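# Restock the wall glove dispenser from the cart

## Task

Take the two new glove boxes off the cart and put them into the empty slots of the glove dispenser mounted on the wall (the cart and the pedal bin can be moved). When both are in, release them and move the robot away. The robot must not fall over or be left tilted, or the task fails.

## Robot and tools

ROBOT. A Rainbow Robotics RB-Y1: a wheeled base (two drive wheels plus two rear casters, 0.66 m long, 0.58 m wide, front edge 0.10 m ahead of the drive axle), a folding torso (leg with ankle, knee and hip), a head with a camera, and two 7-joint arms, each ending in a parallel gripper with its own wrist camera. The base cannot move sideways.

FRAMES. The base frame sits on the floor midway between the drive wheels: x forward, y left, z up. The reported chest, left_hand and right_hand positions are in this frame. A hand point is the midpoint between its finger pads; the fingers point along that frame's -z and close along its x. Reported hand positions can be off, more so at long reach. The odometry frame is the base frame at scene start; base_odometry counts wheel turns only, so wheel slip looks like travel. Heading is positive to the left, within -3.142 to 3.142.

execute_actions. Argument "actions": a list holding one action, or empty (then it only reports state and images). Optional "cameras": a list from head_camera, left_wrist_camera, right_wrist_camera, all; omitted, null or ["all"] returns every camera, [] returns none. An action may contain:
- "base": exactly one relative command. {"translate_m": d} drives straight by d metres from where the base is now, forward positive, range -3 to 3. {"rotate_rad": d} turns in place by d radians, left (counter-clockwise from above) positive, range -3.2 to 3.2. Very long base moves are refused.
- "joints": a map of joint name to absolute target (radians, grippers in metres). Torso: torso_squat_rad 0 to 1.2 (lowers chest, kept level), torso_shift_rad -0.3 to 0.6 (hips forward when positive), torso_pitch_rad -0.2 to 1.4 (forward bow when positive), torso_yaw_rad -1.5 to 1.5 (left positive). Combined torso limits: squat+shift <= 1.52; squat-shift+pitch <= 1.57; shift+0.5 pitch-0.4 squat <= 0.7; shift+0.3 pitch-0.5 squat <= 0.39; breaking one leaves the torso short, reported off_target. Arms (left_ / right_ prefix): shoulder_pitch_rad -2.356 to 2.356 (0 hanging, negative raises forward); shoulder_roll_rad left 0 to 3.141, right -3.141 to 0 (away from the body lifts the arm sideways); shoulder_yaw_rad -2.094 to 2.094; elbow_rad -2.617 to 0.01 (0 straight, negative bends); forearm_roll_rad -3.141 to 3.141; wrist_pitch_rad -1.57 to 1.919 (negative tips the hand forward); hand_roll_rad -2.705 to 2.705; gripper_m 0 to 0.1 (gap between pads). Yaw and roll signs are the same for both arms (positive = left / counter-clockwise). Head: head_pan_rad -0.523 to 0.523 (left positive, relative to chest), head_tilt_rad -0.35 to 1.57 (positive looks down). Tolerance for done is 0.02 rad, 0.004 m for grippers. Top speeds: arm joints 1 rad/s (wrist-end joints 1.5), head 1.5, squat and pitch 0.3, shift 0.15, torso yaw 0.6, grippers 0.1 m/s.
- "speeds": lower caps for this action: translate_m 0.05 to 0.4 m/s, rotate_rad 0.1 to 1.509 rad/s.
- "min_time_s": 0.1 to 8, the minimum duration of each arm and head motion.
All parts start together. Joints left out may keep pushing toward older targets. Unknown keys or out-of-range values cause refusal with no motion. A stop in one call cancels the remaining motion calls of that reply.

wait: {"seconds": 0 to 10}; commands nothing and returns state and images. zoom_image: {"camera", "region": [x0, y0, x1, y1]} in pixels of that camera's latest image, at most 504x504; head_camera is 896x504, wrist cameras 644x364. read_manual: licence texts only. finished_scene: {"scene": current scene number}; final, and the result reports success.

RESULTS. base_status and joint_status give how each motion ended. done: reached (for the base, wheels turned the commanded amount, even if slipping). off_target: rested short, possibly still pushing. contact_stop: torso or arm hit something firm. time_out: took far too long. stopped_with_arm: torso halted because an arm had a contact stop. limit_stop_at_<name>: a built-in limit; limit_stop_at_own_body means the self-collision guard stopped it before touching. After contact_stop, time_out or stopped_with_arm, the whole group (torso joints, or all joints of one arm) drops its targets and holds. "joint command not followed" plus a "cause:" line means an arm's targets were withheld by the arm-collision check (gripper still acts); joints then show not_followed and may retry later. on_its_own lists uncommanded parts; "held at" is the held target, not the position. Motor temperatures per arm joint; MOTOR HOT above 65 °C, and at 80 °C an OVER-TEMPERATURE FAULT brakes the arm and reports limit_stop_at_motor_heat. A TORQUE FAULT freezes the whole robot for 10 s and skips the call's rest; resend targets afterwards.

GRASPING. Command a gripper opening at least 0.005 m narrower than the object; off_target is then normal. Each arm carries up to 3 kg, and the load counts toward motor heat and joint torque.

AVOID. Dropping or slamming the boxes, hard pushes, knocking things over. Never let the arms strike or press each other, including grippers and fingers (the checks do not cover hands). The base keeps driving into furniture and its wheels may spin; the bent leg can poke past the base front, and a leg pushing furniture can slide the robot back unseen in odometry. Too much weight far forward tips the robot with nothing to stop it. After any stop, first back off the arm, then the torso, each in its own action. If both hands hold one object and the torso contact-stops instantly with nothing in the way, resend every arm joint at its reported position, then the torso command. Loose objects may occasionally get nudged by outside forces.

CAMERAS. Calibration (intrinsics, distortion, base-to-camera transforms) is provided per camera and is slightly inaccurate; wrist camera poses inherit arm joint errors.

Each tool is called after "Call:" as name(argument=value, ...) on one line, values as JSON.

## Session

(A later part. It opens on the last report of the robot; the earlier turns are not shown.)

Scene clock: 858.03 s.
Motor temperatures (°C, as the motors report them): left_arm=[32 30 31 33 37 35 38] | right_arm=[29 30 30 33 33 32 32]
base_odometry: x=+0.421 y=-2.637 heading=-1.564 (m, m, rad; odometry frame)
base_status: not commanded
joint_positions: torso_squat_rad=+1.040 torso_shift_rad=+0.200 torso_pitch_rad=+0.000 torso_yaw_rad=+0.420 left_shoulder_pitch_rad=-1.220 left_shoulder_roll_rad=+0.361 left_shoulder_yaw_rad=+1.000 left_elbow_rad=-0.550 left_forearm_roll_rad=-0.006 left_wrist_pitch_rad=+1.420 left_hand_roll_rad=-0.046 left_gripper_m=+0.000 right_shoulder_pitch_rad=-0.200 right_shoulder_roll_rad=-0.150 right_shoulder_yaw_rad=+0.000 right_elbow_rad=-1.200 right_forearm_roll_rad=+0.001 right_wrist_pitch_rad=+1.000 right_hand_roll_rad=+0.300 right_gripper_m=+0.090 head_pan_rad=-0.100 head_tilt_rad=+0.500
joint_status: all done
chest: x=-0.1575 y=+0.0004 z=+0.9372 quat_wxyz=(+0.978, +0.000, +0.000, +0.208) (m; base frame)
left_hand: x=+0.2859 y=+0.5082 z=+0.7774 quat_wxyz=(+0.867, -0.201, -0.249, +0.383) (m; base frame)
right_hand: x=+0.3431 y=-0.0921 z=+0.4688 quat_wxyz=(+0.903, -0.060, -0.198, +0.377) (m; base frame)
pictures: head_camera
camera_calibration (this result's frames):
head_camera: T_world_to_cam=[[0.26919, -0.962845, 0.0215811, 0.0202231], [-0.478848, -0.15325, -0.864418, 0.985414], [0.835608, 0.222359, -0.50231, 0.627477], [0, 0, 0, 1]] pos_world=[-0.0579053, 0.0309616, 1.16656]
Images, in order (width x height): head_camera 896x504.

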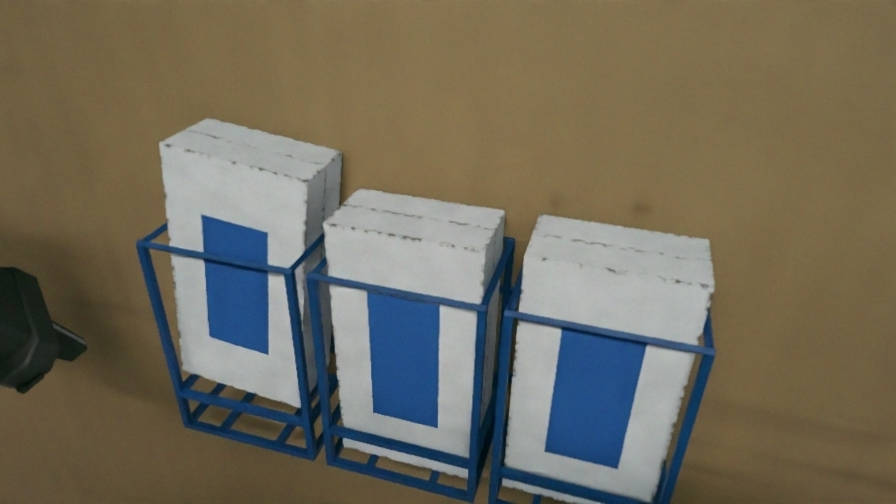

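Call:
execute_actions(actions=[{"base":{"translate_m":-0.11},"joints":{"torso_squat_rad":0.62,"torso_shift_rad":0.1}}], cameras=[])

Call:
execute_actions(actions=[{"joints":{"left_shoulder_pitch_rad":-1.355,"left_shoulder_roll_rad":0.351,"left_shoulder_yaw_rad":0.08,"left_wrist_pitch_rad":1.7,"head_pan_rad":0.2,"head_tilt_rad":0.8}}], cameras=[])

Call:
execute_actions(actions=[{"joints":{"torso_yaw_rad":0.07,"torso_shift_rad":0.2}}], cameras=[])

Call:
execute_actions(actions=[{"joints":{"torso_squat_rad":0.85,"torso_shift_rad":0.262}}], cameras=["head_camera","left_wrist_camera"])

Call:
execute_actions(actions=[{"joints":{"torso_squat_rad":0.78,"torso_shift_rad":0.24}}], cameras=["head_camera","left_wrist_camera"])

Scene clock: 870.53 s.
Motor temperatures (°C, as the motors report them): left_arm=[32 30 31 33 36 35 38] | right_arm=[29 30 30 33 33 32 32]
base_odometry: x=+0.420 y=-2.527 heading=-1.565 (m, m, rad; odometry frame)
base_status: done
joint_positions: torso_squat_rad=+0.620 torso_shift_rad=+0.100 torso_pitch_rad=+0.000 torso_yaw_rad=+0.420 left_shoulder_pitch_rad=-1.220 left_shoulder_roll_rad=+0.361 left_shoulder_yaw_rad=+1.000 left_elbow_rad=-0.550 left_forearm_roll_rad=-0.006 left_wrist_pitch_rad=+1.420 left_hand_roll_rad=-0.046 left_gripper_m=+0.000 right_shoulder_pitch_rad=-0.200 right_shoulder_roll_rad=-0.150 right_shoulder_yaw_rad=+0.000 right_elbow_rad=-1.200 right_forearm_roll_rad=+0.001 right_wrist_pitch_rad=+1.000 right_hand_roll_rad=+0.300 right_gripper_m=+0.090 head_pan_rad=-0.100 head_tilt_rad=+0.500
joint_status: all done
chest: x=-0.1711 y=+0.0006 z=+1.1568 quat_wxyz=(+0.978, +0.000, +0.000, +0.208) (m; base frame)
left_hand: x=+0.2724 y=+0.5083 z=+0.9969 quat_wxyz=(+0.867, -0.201, -0.249, +0.382) (m; base frame)
right_hand: x=+0.3296 y=-0.0919 z=+0.6884 quat_wxyz=(+0.903, -0.060, -0.198, +0.377) (m; base frame)
pictures: none
No camera images: the call's "cameras" was empty. Leave "cameras" out to get every camera's image.

Scene clock: 872.13 s.
Motor temperatures (°C, as the motors report them): left_arm=[32 30 31 33 36 35 38] | right_arm=[29 30 30 33 33 32 32]
base_odometry: x=+0.420 y=-2.527 heading=-1.565 (m, m, rad; odometry frame)
base_status: not commanded
joint_positions: torso_squat_rad=+0.620 torso_shift_rad=+0.100 torso_pitch_rad=+0.000 torso_yaw_rad=+0.420 left_shoulder_pitch_rad=-1.355 left_shoulder_roll_rad=+0.351 left_shoulder_yaw_rad=+0.080 left_elbow_rad=-0.550 left_forearm_roll_rad=-0.006 left_wrist_pitch_rad=+1.700 left_hand_roll_rad=-0.046 left_gripper_m=+0.000 right_shoulder_pitch_rad=-0.200 right_shoulder_roll_rad=-0.150 right_shoulder_yaw_rad=+0.000 right_elbow_rad=-1.200 right_forearm_roll_rad=+0.001 right_wrist_pitch_rad=+1.000 right_hand_roll_rad=+0.300 right_gripper_m=+0.090 head_pan_rad=+0.200 head_tilt_rad=+0.800
joint_status: all done
chest: x=-0.1711 y=+0.0006 z=+1.1568 quat_wxyz=(+0.978, +0.000, +0.000, +0.208) (m; base frame)
left_hand: x=+0.2378 y=+0.4958 z=+1.0480 quat_wxyz=(+0.969, +0.158, -0.069, +0.180) (m; base frame)
right_hand: x=+0.3296 y=-0.0919 z=+0.6884 quat_wxyz=(+0.903, -0.060, -0.198, +0.377) (m; base frame)
pictures: none
No camera images: the call's "cameras" was empty. Leave "cameras" out to get every camera's image.

Scene clock: 873.60 s.
Motor temperatures (°C, as the motors report them): left_arm=[32 30 31 33 36 35 38] | right_arm=[29 30 30 33 33 32 32]
base_odometry: x=+0.420 y=-2.527 heading=-1.565 (m, m, rad; odometry frame)
base_status: not commanded
joint_positions: torso_squat_rad=+0.620 torso_shift_rad=+0.200 torso_pitch_rad=+0.000 torso_yaw_rad=+0.070 left_shoulder_pitch_rad=-1.355 left_shoulder_roll_rad=+0.351 left_shoulder_yaw_rad=+0.080 left_elbow_rad=-0.550 left_forearm_roll_rad=-0.006 left_wrist_pitch_rad=+1.700 left_hand_roll_rad=-0.046 left_gripper_m=+0.000 right_shoulder_pitch_rad=-0.200 right_shoulder_roll_rad=-0.150 right_shoulder_yaw_rad=+0.000 right_elbow_rad=-1.200 right_forearm_roll_rad=+0.001 right_wrist_pitch_rad=+1.000 right_hand_roll_rad=+0.300 right_gripper_m=+0.090 head_pan_rad=+0.200 head_tilt_rad=+0.800
joint_status: all done
chest: x=-0.1148 y=+0.0006 z=+1.1483 quat_wxyz=(+0.999, +0.000, +0.000, +0.035) (m; base frame)
left_hand: x=+0.4391 y=+0.3254 z=+1.0395 quat_wxyz=(+0.985, +0.144, -0.095, +0.008) (m; base frame)
right_hand: x=+0.3238 y=-0.2581 z=+0.6799 quat_wxyz=(+0.955, -0.094, -0.185, +0.214) (m; base frame)
pictures: none
No camera images: the call's "cameras" was empty. Leave "cameras" out to get every camera's image.

Scene clock: 875.07 s.
Motor temperatures (°C, as the motors report them): left_arm=[32 30 31 33 36 35 38] | right_arm=[29 30 30 33 33 32 32]
base_odometry: x=+0.420 y=-2.527 heading=-1.565 (m, m, rad; odometry frame)
base_status: not commanded
joint_positions: torso_squat_rad=+0.778 torso_shift_rad=+0.239 torso_pitch_rad=-0.006 torso_yaw_rad=+0.070 left_shoulder_pitch_rad=-1.362 left_shoulder_roll_rad=+0.353 left_shoulder_yaw_rad=+0.080 left_elbow_rad=-0.554 left_forearm_roll_rad=-0.006 left_wrist_pitch_rad=+1.700 left_hand_roll_rad=-0.046 left_gripper_m=+0.002 right_shoulder_pitch_rad=-0.200 right_shoulder_roll_rad=-0.150 right_shoulder_yaw_rad=+0.000 right_elbow_rad=-1.200 right_forearm_roll_rad=+0.001 right_wrist_pitch_rad=+1.000 right_hand_roll_rad=+0.300 right_gripper_m=+0.090 head_pan_rad=+0.200 head_tilt_rad=+0.800
joint_status: torso_squat_rad contact_stop (moved +0.158 of +0.230); torso_shift_rad contact_stop (moved +0.039 of +0.062)
on_its_own: torso_squat_rad is held at +0.777, not at your +0.850, since a contact_stop; torso_shift_rad is held at +0.240, not at your +0.262, since a contact_stop
chest: x=-0.1117 y=+0.0001 z=+1.0745 quat_wxyz=(+0.999, +0.000, -0.003, +0.035) (m; base frame)
left_hand: x=+0.4449 y=+0.3245 z=+0.9746 quat_wxyz=(+0.984, +0.145, -0.104, +0.008) (m; base frame)
right_hand: x=+0.3296 y=-0.2582 z=+0.6085 quat_wxyz=(+0.954, -0.094, -0.188, +0.213) (m; base frame)
pictures: head_camera, left_wrist_camera
camera_calibration (this result's frames):
head_camera: T_world_to_cam=[[0.228498, -0.972912, 0.0350953, -0.0238155], [-0.706417, -0.190499, -0.681679, 0.871678], [0.669899, 0.13097, -0.73081, 0.935796], [0, 0, 0, 1]] pos_world=[-0.00567911, 0.0203217, 1.27893]
left_wrist_camera: T_world_to_cam=[[0.976664, -0.0249507, 0.213316, -0.634216], [-0.112238, -0.906104, 0.407894, -0.0285377], [0.18311, -0.422318, -0.88776, 1.01087], [0, 0, 0, 1]] pos_world=[0.431113, 0.385227, 1.04434]
Images, in order (width x height): head_camera 896x504, left_wrist_camera 644x364.

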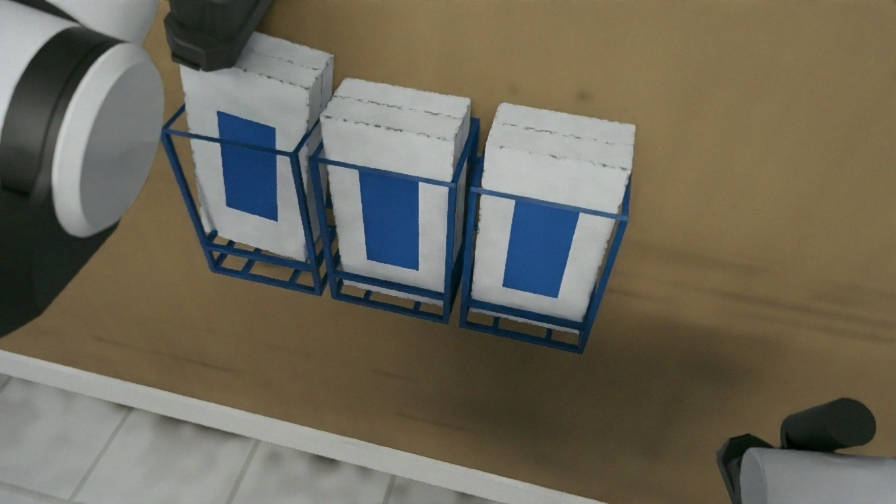

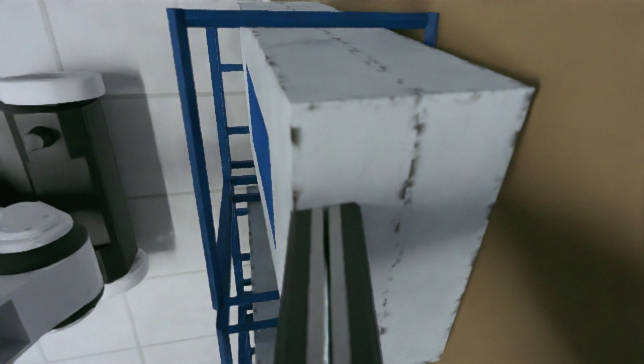

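not run: a stop came earlier in this reply.

Call:
execute_actions(actions=[{"joints":{"torso_squat_rad":0.77,"torso_shift_rad":0.245,"torso_pitch_rad":0,"torso_yaw_rad":0.1}}], cameras=["head_camera"])

Call:
execute_actions(actions=[{"joints":{"torso_squat_rad":0.84,"torso_shift_rad":0.275}}], cameras=["head_camera"])

Scene clock: 880.00 s.
Motor temperatures (°C, as the motors report them): left_arm=[32 30 31 33 35 35 38] | right_arm=[29 30 30 33 33 32 32]
base_odometry: x=+0.420 y=-2.527 heading=-1.565 (m, m, rad; odometry frame)
base_status: not commanded
joint_positions: torso_squat_rad=+0.770 torso_shift_rad=+0.244 torso_pitch_rad=-0.002 torso_yaw_rad=+0.100 left_shoulder_pitch_rad=-1.363 left_shoulder_roll_rad=+0.352 left_shoulder_yaw_rad=+0.080 left_elbow_rad=-0.554 left_forearm_roll_rad=-0.006 left_wrist_pitch_rad=+1.700 left_hand_roll_rad=-0.046 left_gripper_m=+0.002 right_shoulder_pitch_rad=-0.200 right_shoulder_roll_rad=-0.150 right_shoulder_yaw_rad=+0.000 right_elbow_rad=-1.200 right_forearm_roll_rad=+0.001 right_wrist_pitch_rad=+1.000 right_hand_roll_rad=+0.300 right_gripper_m=+0.090 head_pan_rad=+0.200 head_tilt_rad=+0.800
joint_status: all done
chest: x=-0.1072 y=-0.0001 z=+1.0774 quat_wxyz=(+0.999, +0.000, -0.001, +0.050) (m; base frame)
left_hand: x=+0.4396 y=+0.3399 z=+0.9761 quat_wxyz=(+0.984, +0.146, -0.100, +0.022) (m; base frame)
right_hand: x=+0.3399 y=-0.2450 z=+0.6097 quat_wxyz=(+0.951, -0.091, -0.187, +0.228) (m; base frame)
pictures: head_camera
camera_calibration (this result's frames):
head_camera: T_world_to_cam=[[0.257473, -0.965688, 0.0339792, -0.020826], [-0.703044, -0.211339, -0.679018, 0.87435], [0.6629, 0.15094, -0.733335, 0.936842], [0, 0, 0, 1]] pos_world=[-0.000964365, 0.0232659, 1.28143]
Images, in order (width x height): head_camera 896x504.

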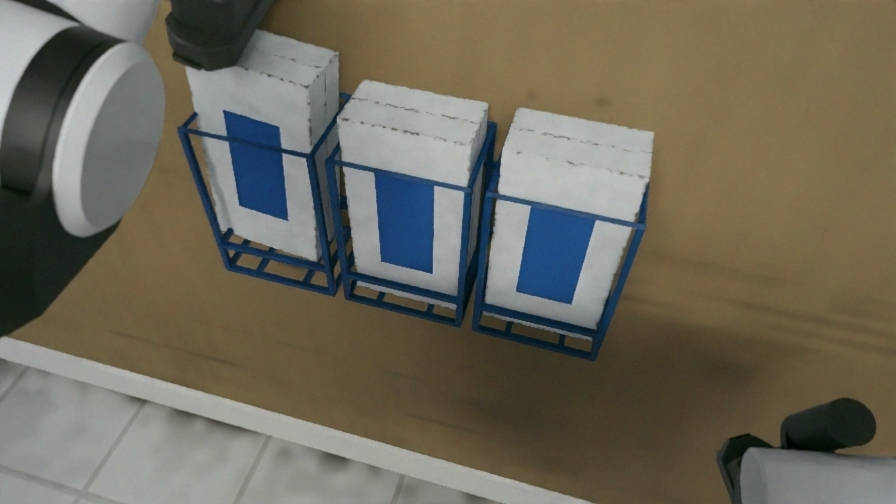

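Scene clock: 881.33 s.
Motor temperatures (°C, as the motors report them): left_arm=[32 30 31 33 35 35 38] | right_arm=[29 30 30 33 33 32 32]
base_odometry: x=+0.420 y=-2.527 heading=-1.565 (m, m, rad; odometry frame)
base_status: not commanded
joint_positions: torso_squat_rad=+0.840 torso_shift_rad=+0.274 torso_pitch_rad=-0.002 torso_yaw_rad=+0.100 left_shoulder_pitch_rad=-1.358 left_shoulder_roll_rad=+0.353 left_shoulder_yaw_rad=+0.080 left_elbow_rad=-0.551 left_forearm_roll_rad=-0.007 left_wrist_pitch_rad=+1.702 left_hand_roll_rad=-0.046 left_gripper_m=+0.000 right_shoulder_pitch_rad=-0.200 right_shoulder_roll_rad=-0.150 right_shoulder_yaw_rad=+0.000 right_elbow_rad=-1.200 right_forearm_roll_rad=+0.001 right_wrist_pitch_rad=+1.000 right_hand_roll_rad=+0.300 right_gripper_m=+0.090 head_pan_rad=+0.200 head_tilt_rad=+0.800
joint_status: all done
chest: x=-0.1023 y=+0.0002 z=+1.0396 quat_wxyz=(+0.999, +0.000, -0.001, +0.050) (m; base frame)
left_hand: x=+0.4418 y=+0.3423 z=+0.9341 quat_wxyz=(+0.984, +0.146, -0.095, +0.024) (m; base frame)
right_hand: x=+0.3450 y=-0.2447 z=+0.5721 quat_wxyz=(+0.951, -0.091, -0.188, +0.228) (m; base frame)
pictures: head_camera
camera_calibration (this result's frames):
head_camera: T_world_to_cam=[[0.258099, -0.965498, 0.0346212, -0.0211131], [-0.702758, -0.212212, -0.679042, 0.852183], [0.66296, 0.15093, -0.733283, 0.905784], [0, 0, 0, 1]] pos_world=[0.00382832, 0.0237491, 1.24359]
Images, in order (width x height): head_camera 896x504.

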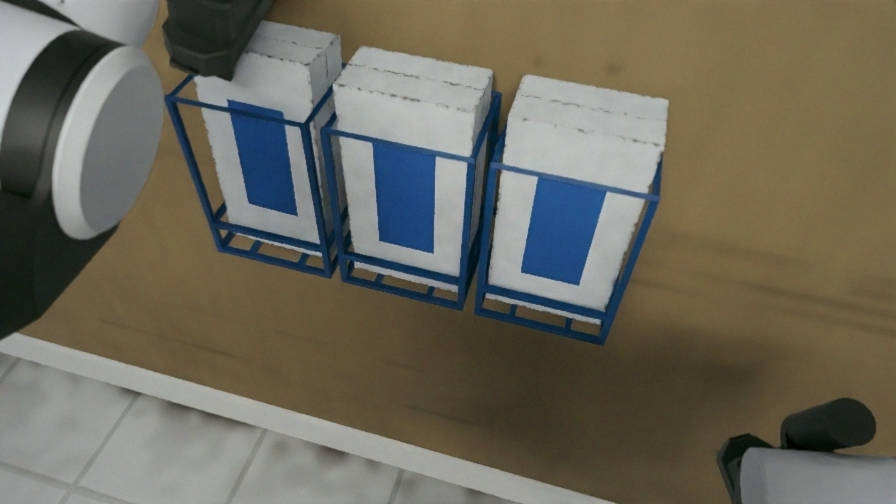

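Call:
execute_actions(actions=[{"joints":{"torso_squat_rad":0.74,"torso_shift_rad":0.235}}], cameras=["head_camera","left_wrist_camera"])

Scene clock: 885.70 s.
Motor temperatures (°C, as the motors report them): left_arm=[31 30 31 33 35 36 38] | right_arm=[29 30 30 33 33 32 32]
base_odometry: x=+0.420 y=-2.527 heading=-1.565 (m, m, rad; odometry frame)
base_status: not commanded
joint_positions: torso_squat_rad=+0.740 torso_shift_rad=+0.235 torso_pitch_rad=+0.000 torso_yaw_rad=+0.100 left_shoulder_pitch_rad=-1.355 left_shoulder_roll_rad=+0.351 left_shoulder_yaw_rad=+0.080 left_elbow_rad=-0.550 left_forearm_roll_rad=-0.006 left_wrist_pitch_rad=+1.700 left_hand_roll_rad=-0.046 left_gripper_m=+0.000 right_shoulder_pitch_rad=-0.200 right_shoulder_roll_rad=-0.150 right_shoulder_yaw_rad=+0.000 right_elbow_rad=-1.200 right_forearm_roll_rad=+0.001 right_wrist_pitch_rad=+1.000 right_hand_roll_rad=+0.300 right_gripper_m=+0.090 head_pan_rad=+0.200 head_tilt_rad=+0.800
joint_status: all done
chest: x=-0.1077 y=+0.0004 z=+1.0926 quat_wxyz=(+0.999, +0.000, +0.000, +0.050) (m; base frame)
left_hand: x=+0.4361 y=+0.3420 z=+0.9839 quat_wxyz=(+0.985, +0.145, -0.093, +0.023) (m; base frame)
right_hand: x=+0.3386 y=-0.2448 z=+0.6243 quat_wxyz=(+0.951, -0.091, -0.186, +0.228) (m; base frame)
pictures: head_camera, left_wrist_camera
camera_calibration (this result's frames):
head_camera: T_world_to_cam=[[0.257939, -0.965548, 0.0344323, -0.0211715], [-0.704323, -0.212311, -0.677387, 0.882484], [0.661359, 0.150473, -0.734821, 0.9497], [0, 0, 0, 1]] pos_world=[-0.00107794, 0.0240149, 1.29637]
left_wrist_camera: T_world_to_cam=[[0.980457, 0.0072289, 0.196601, -0.623376], [-0.0758843, -0.908096, 0.411829, -0.0365199], [0.181509, -0.4187, -0.889801, 1.02958], [0, 0, 0, 1]] pos_world=[0.421544, 0.402427, 1.05372]
Images, in order (width x height): head_camera 896x504, left_wrist_camera 644x364.

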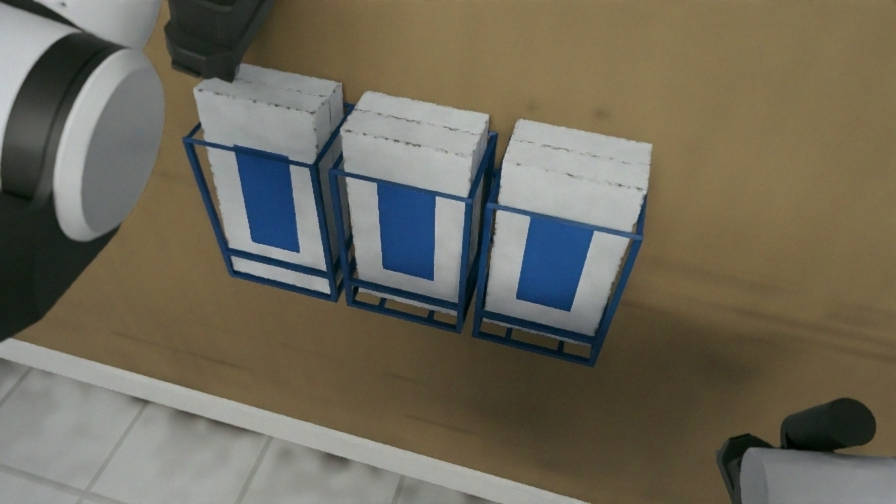

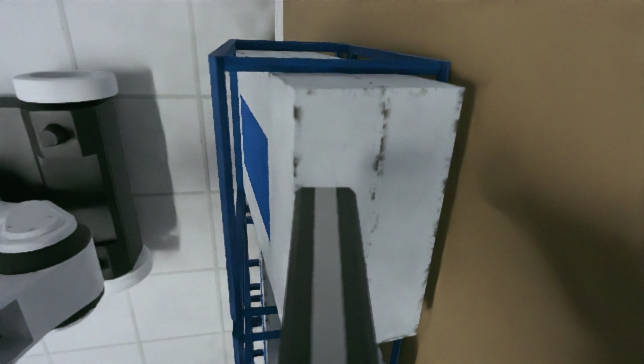

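Seated.

Call:
execute_actions(actions=[{"joints":{"torso_squat_rad":0.55,"torso_shift_rad":0.16}}], cameras=[])

Call:
execute_actions(actions=[{"base":{"translate_m":-0.6},"joints":{"torso_yaw_rad":0.3,"head_pan_rad":-0.2,"head_tilt_rad":0.6}}], cameras=["head_camera"])

Scene clock: 892.20 s.
Motor temperatures (°C, as the motors report them): left_arm=[32 30 31 33 35 36 38] | right_arm=[29 30 30 33 33 32 32]
base_odometry: x=+0.420 y=-2.527 heading=-1.565 (m, m, rad; odometry frame)
base_status: not commanded
joint_positions: torso_squat_rad=+0.550 torso_shift_rad=+0.160 torso_pitch_rad=+0.000 torso_yaw_rad=+0.100 left_shoulder_pitch_rad=-1.355 left_shoulder_roll_rad=+0.351 left_shoulder_yaw_rad=+0.080 left_elbow_rad=-0.550 left_forearm_roll_rad=-0.006 left_wrist_pitch_rad=+1.700 left_hand_roll_rad=-0.046 left_gripper_m=+0.000 right_shoulder_pitch_rad=-0.200 right_shoulder_roll_rad=-0.150 right_shoulder_yaw_rad=+0.000 right_elbow_rad=-1.200 right_forearm_roll_rad=+0.001 right_wrist_pitch_rad=+1.000 right_hand_roll_rad=+0.300 right_gripper_m=+0.090 head_pan_rad=+0.200 head_tilt_rad=+0.800
joint_status: all done
chest: x=-0.1330 y=+0.0005 z=+1.1791 quat_wxyz=(+0.999, +0.000, +0.000, +0.050) (m; base frame)
left_hand: x=+0.4108 y=+0.3420 z=+1.0704 quat_wxyz=(+0.985, +0.145, -0.093, +0.023) (m; base frame)
right_hand: x=+0.3133 y=-0.2447 z=+0.7107 quat_wxyz=(+0.951, -0.091, -0.186, +0.228) (m; base frame)
pictures: none
No camera images: the call's "cameras" was empty. Leave "cameras" out to get every camera's image.

Scene clock: 895.67 s.
Motor temperatures (°C, as the motors report them): left_arm=[32 30 31 33 35 36 38] | right_arm=[29 30 30 33 33 32 32]
base_odometry: x=+0.416 y=-1.927 heading=-1.565 (m, m, rad; odometry frame)
base_status: done
joint_positions: torso_squat_rad=+0.550 torso_shift_rad=+0.160 torso_pitch_rad=+0.000 torso_yaw_rad=+0.300 left_shoulder_pitch_rad=-1.355 left_shoulder_roll_rad=+0.351 left_shoulder_yaw_rad=+0.080 left_elbow_rad=-0.550 left_forearm_roll_rad=-0.006 left_wrist_pitch_rad=+1.700 left_hand_roll_rad=-0.046 left_gripper_m=+0.000 right_shoulder_pitch_rad=-0.200 right_shoulder_roll_rad=-0.150 right_shoulder_yaw_rad=+0.000 right_elbow_rad=-1.200 right_forearm_roll_rad=+0.001 right_wrist_pitch_rad=+1.000 right_hand_roll_rad=+0.300 right_gripper_m=+0.090 head_pan_rad=-0.200 head_tilt_rad=+0.600
joint_status: all done
chest: x=-0.1330 y=+0.0006 z=+1.1791 quat_wxyz=(+0.989, +0.000, +0.000, +0.149) (m; base frame)
left_hand: x=+0.3323 y=+0.4431 z=+1.0704 quat_wxyz=(+0.978, +0.154, -0.078, +0.121) (m; base frame)
right_hand: x=+0.3531 y=-0.1512 z=+0.7108 quat_wxyz=(+0.924, -0.072, -0.195, +0.322) (m; base frame)
pictures: head_camera
camera_calibration (this result's frames):
head_camera: T_world_to_cam=[[0.0549187, -0.998149, 0.0261343, -0.0241141], [-0.583908, -0.0533367, -0.810066, 1.11887], [0.80996, 0.0292277, -0.585756, 0.84179], [0, 0, 0, 1]] pos_world=[-0.0271759, 0.0110037, 1.40007]
Images, in order (width x height): head_camera 896x504.

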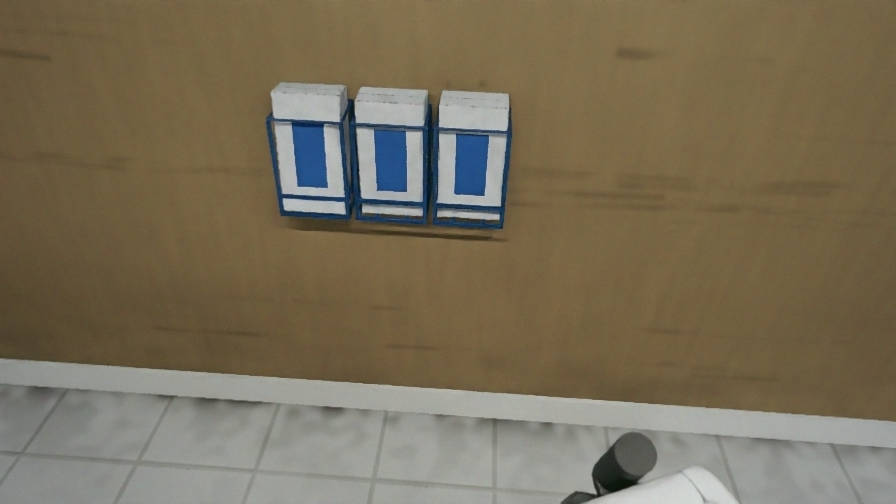

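Call:
finished_scene(scene=2)

The scene is finished: the task was done.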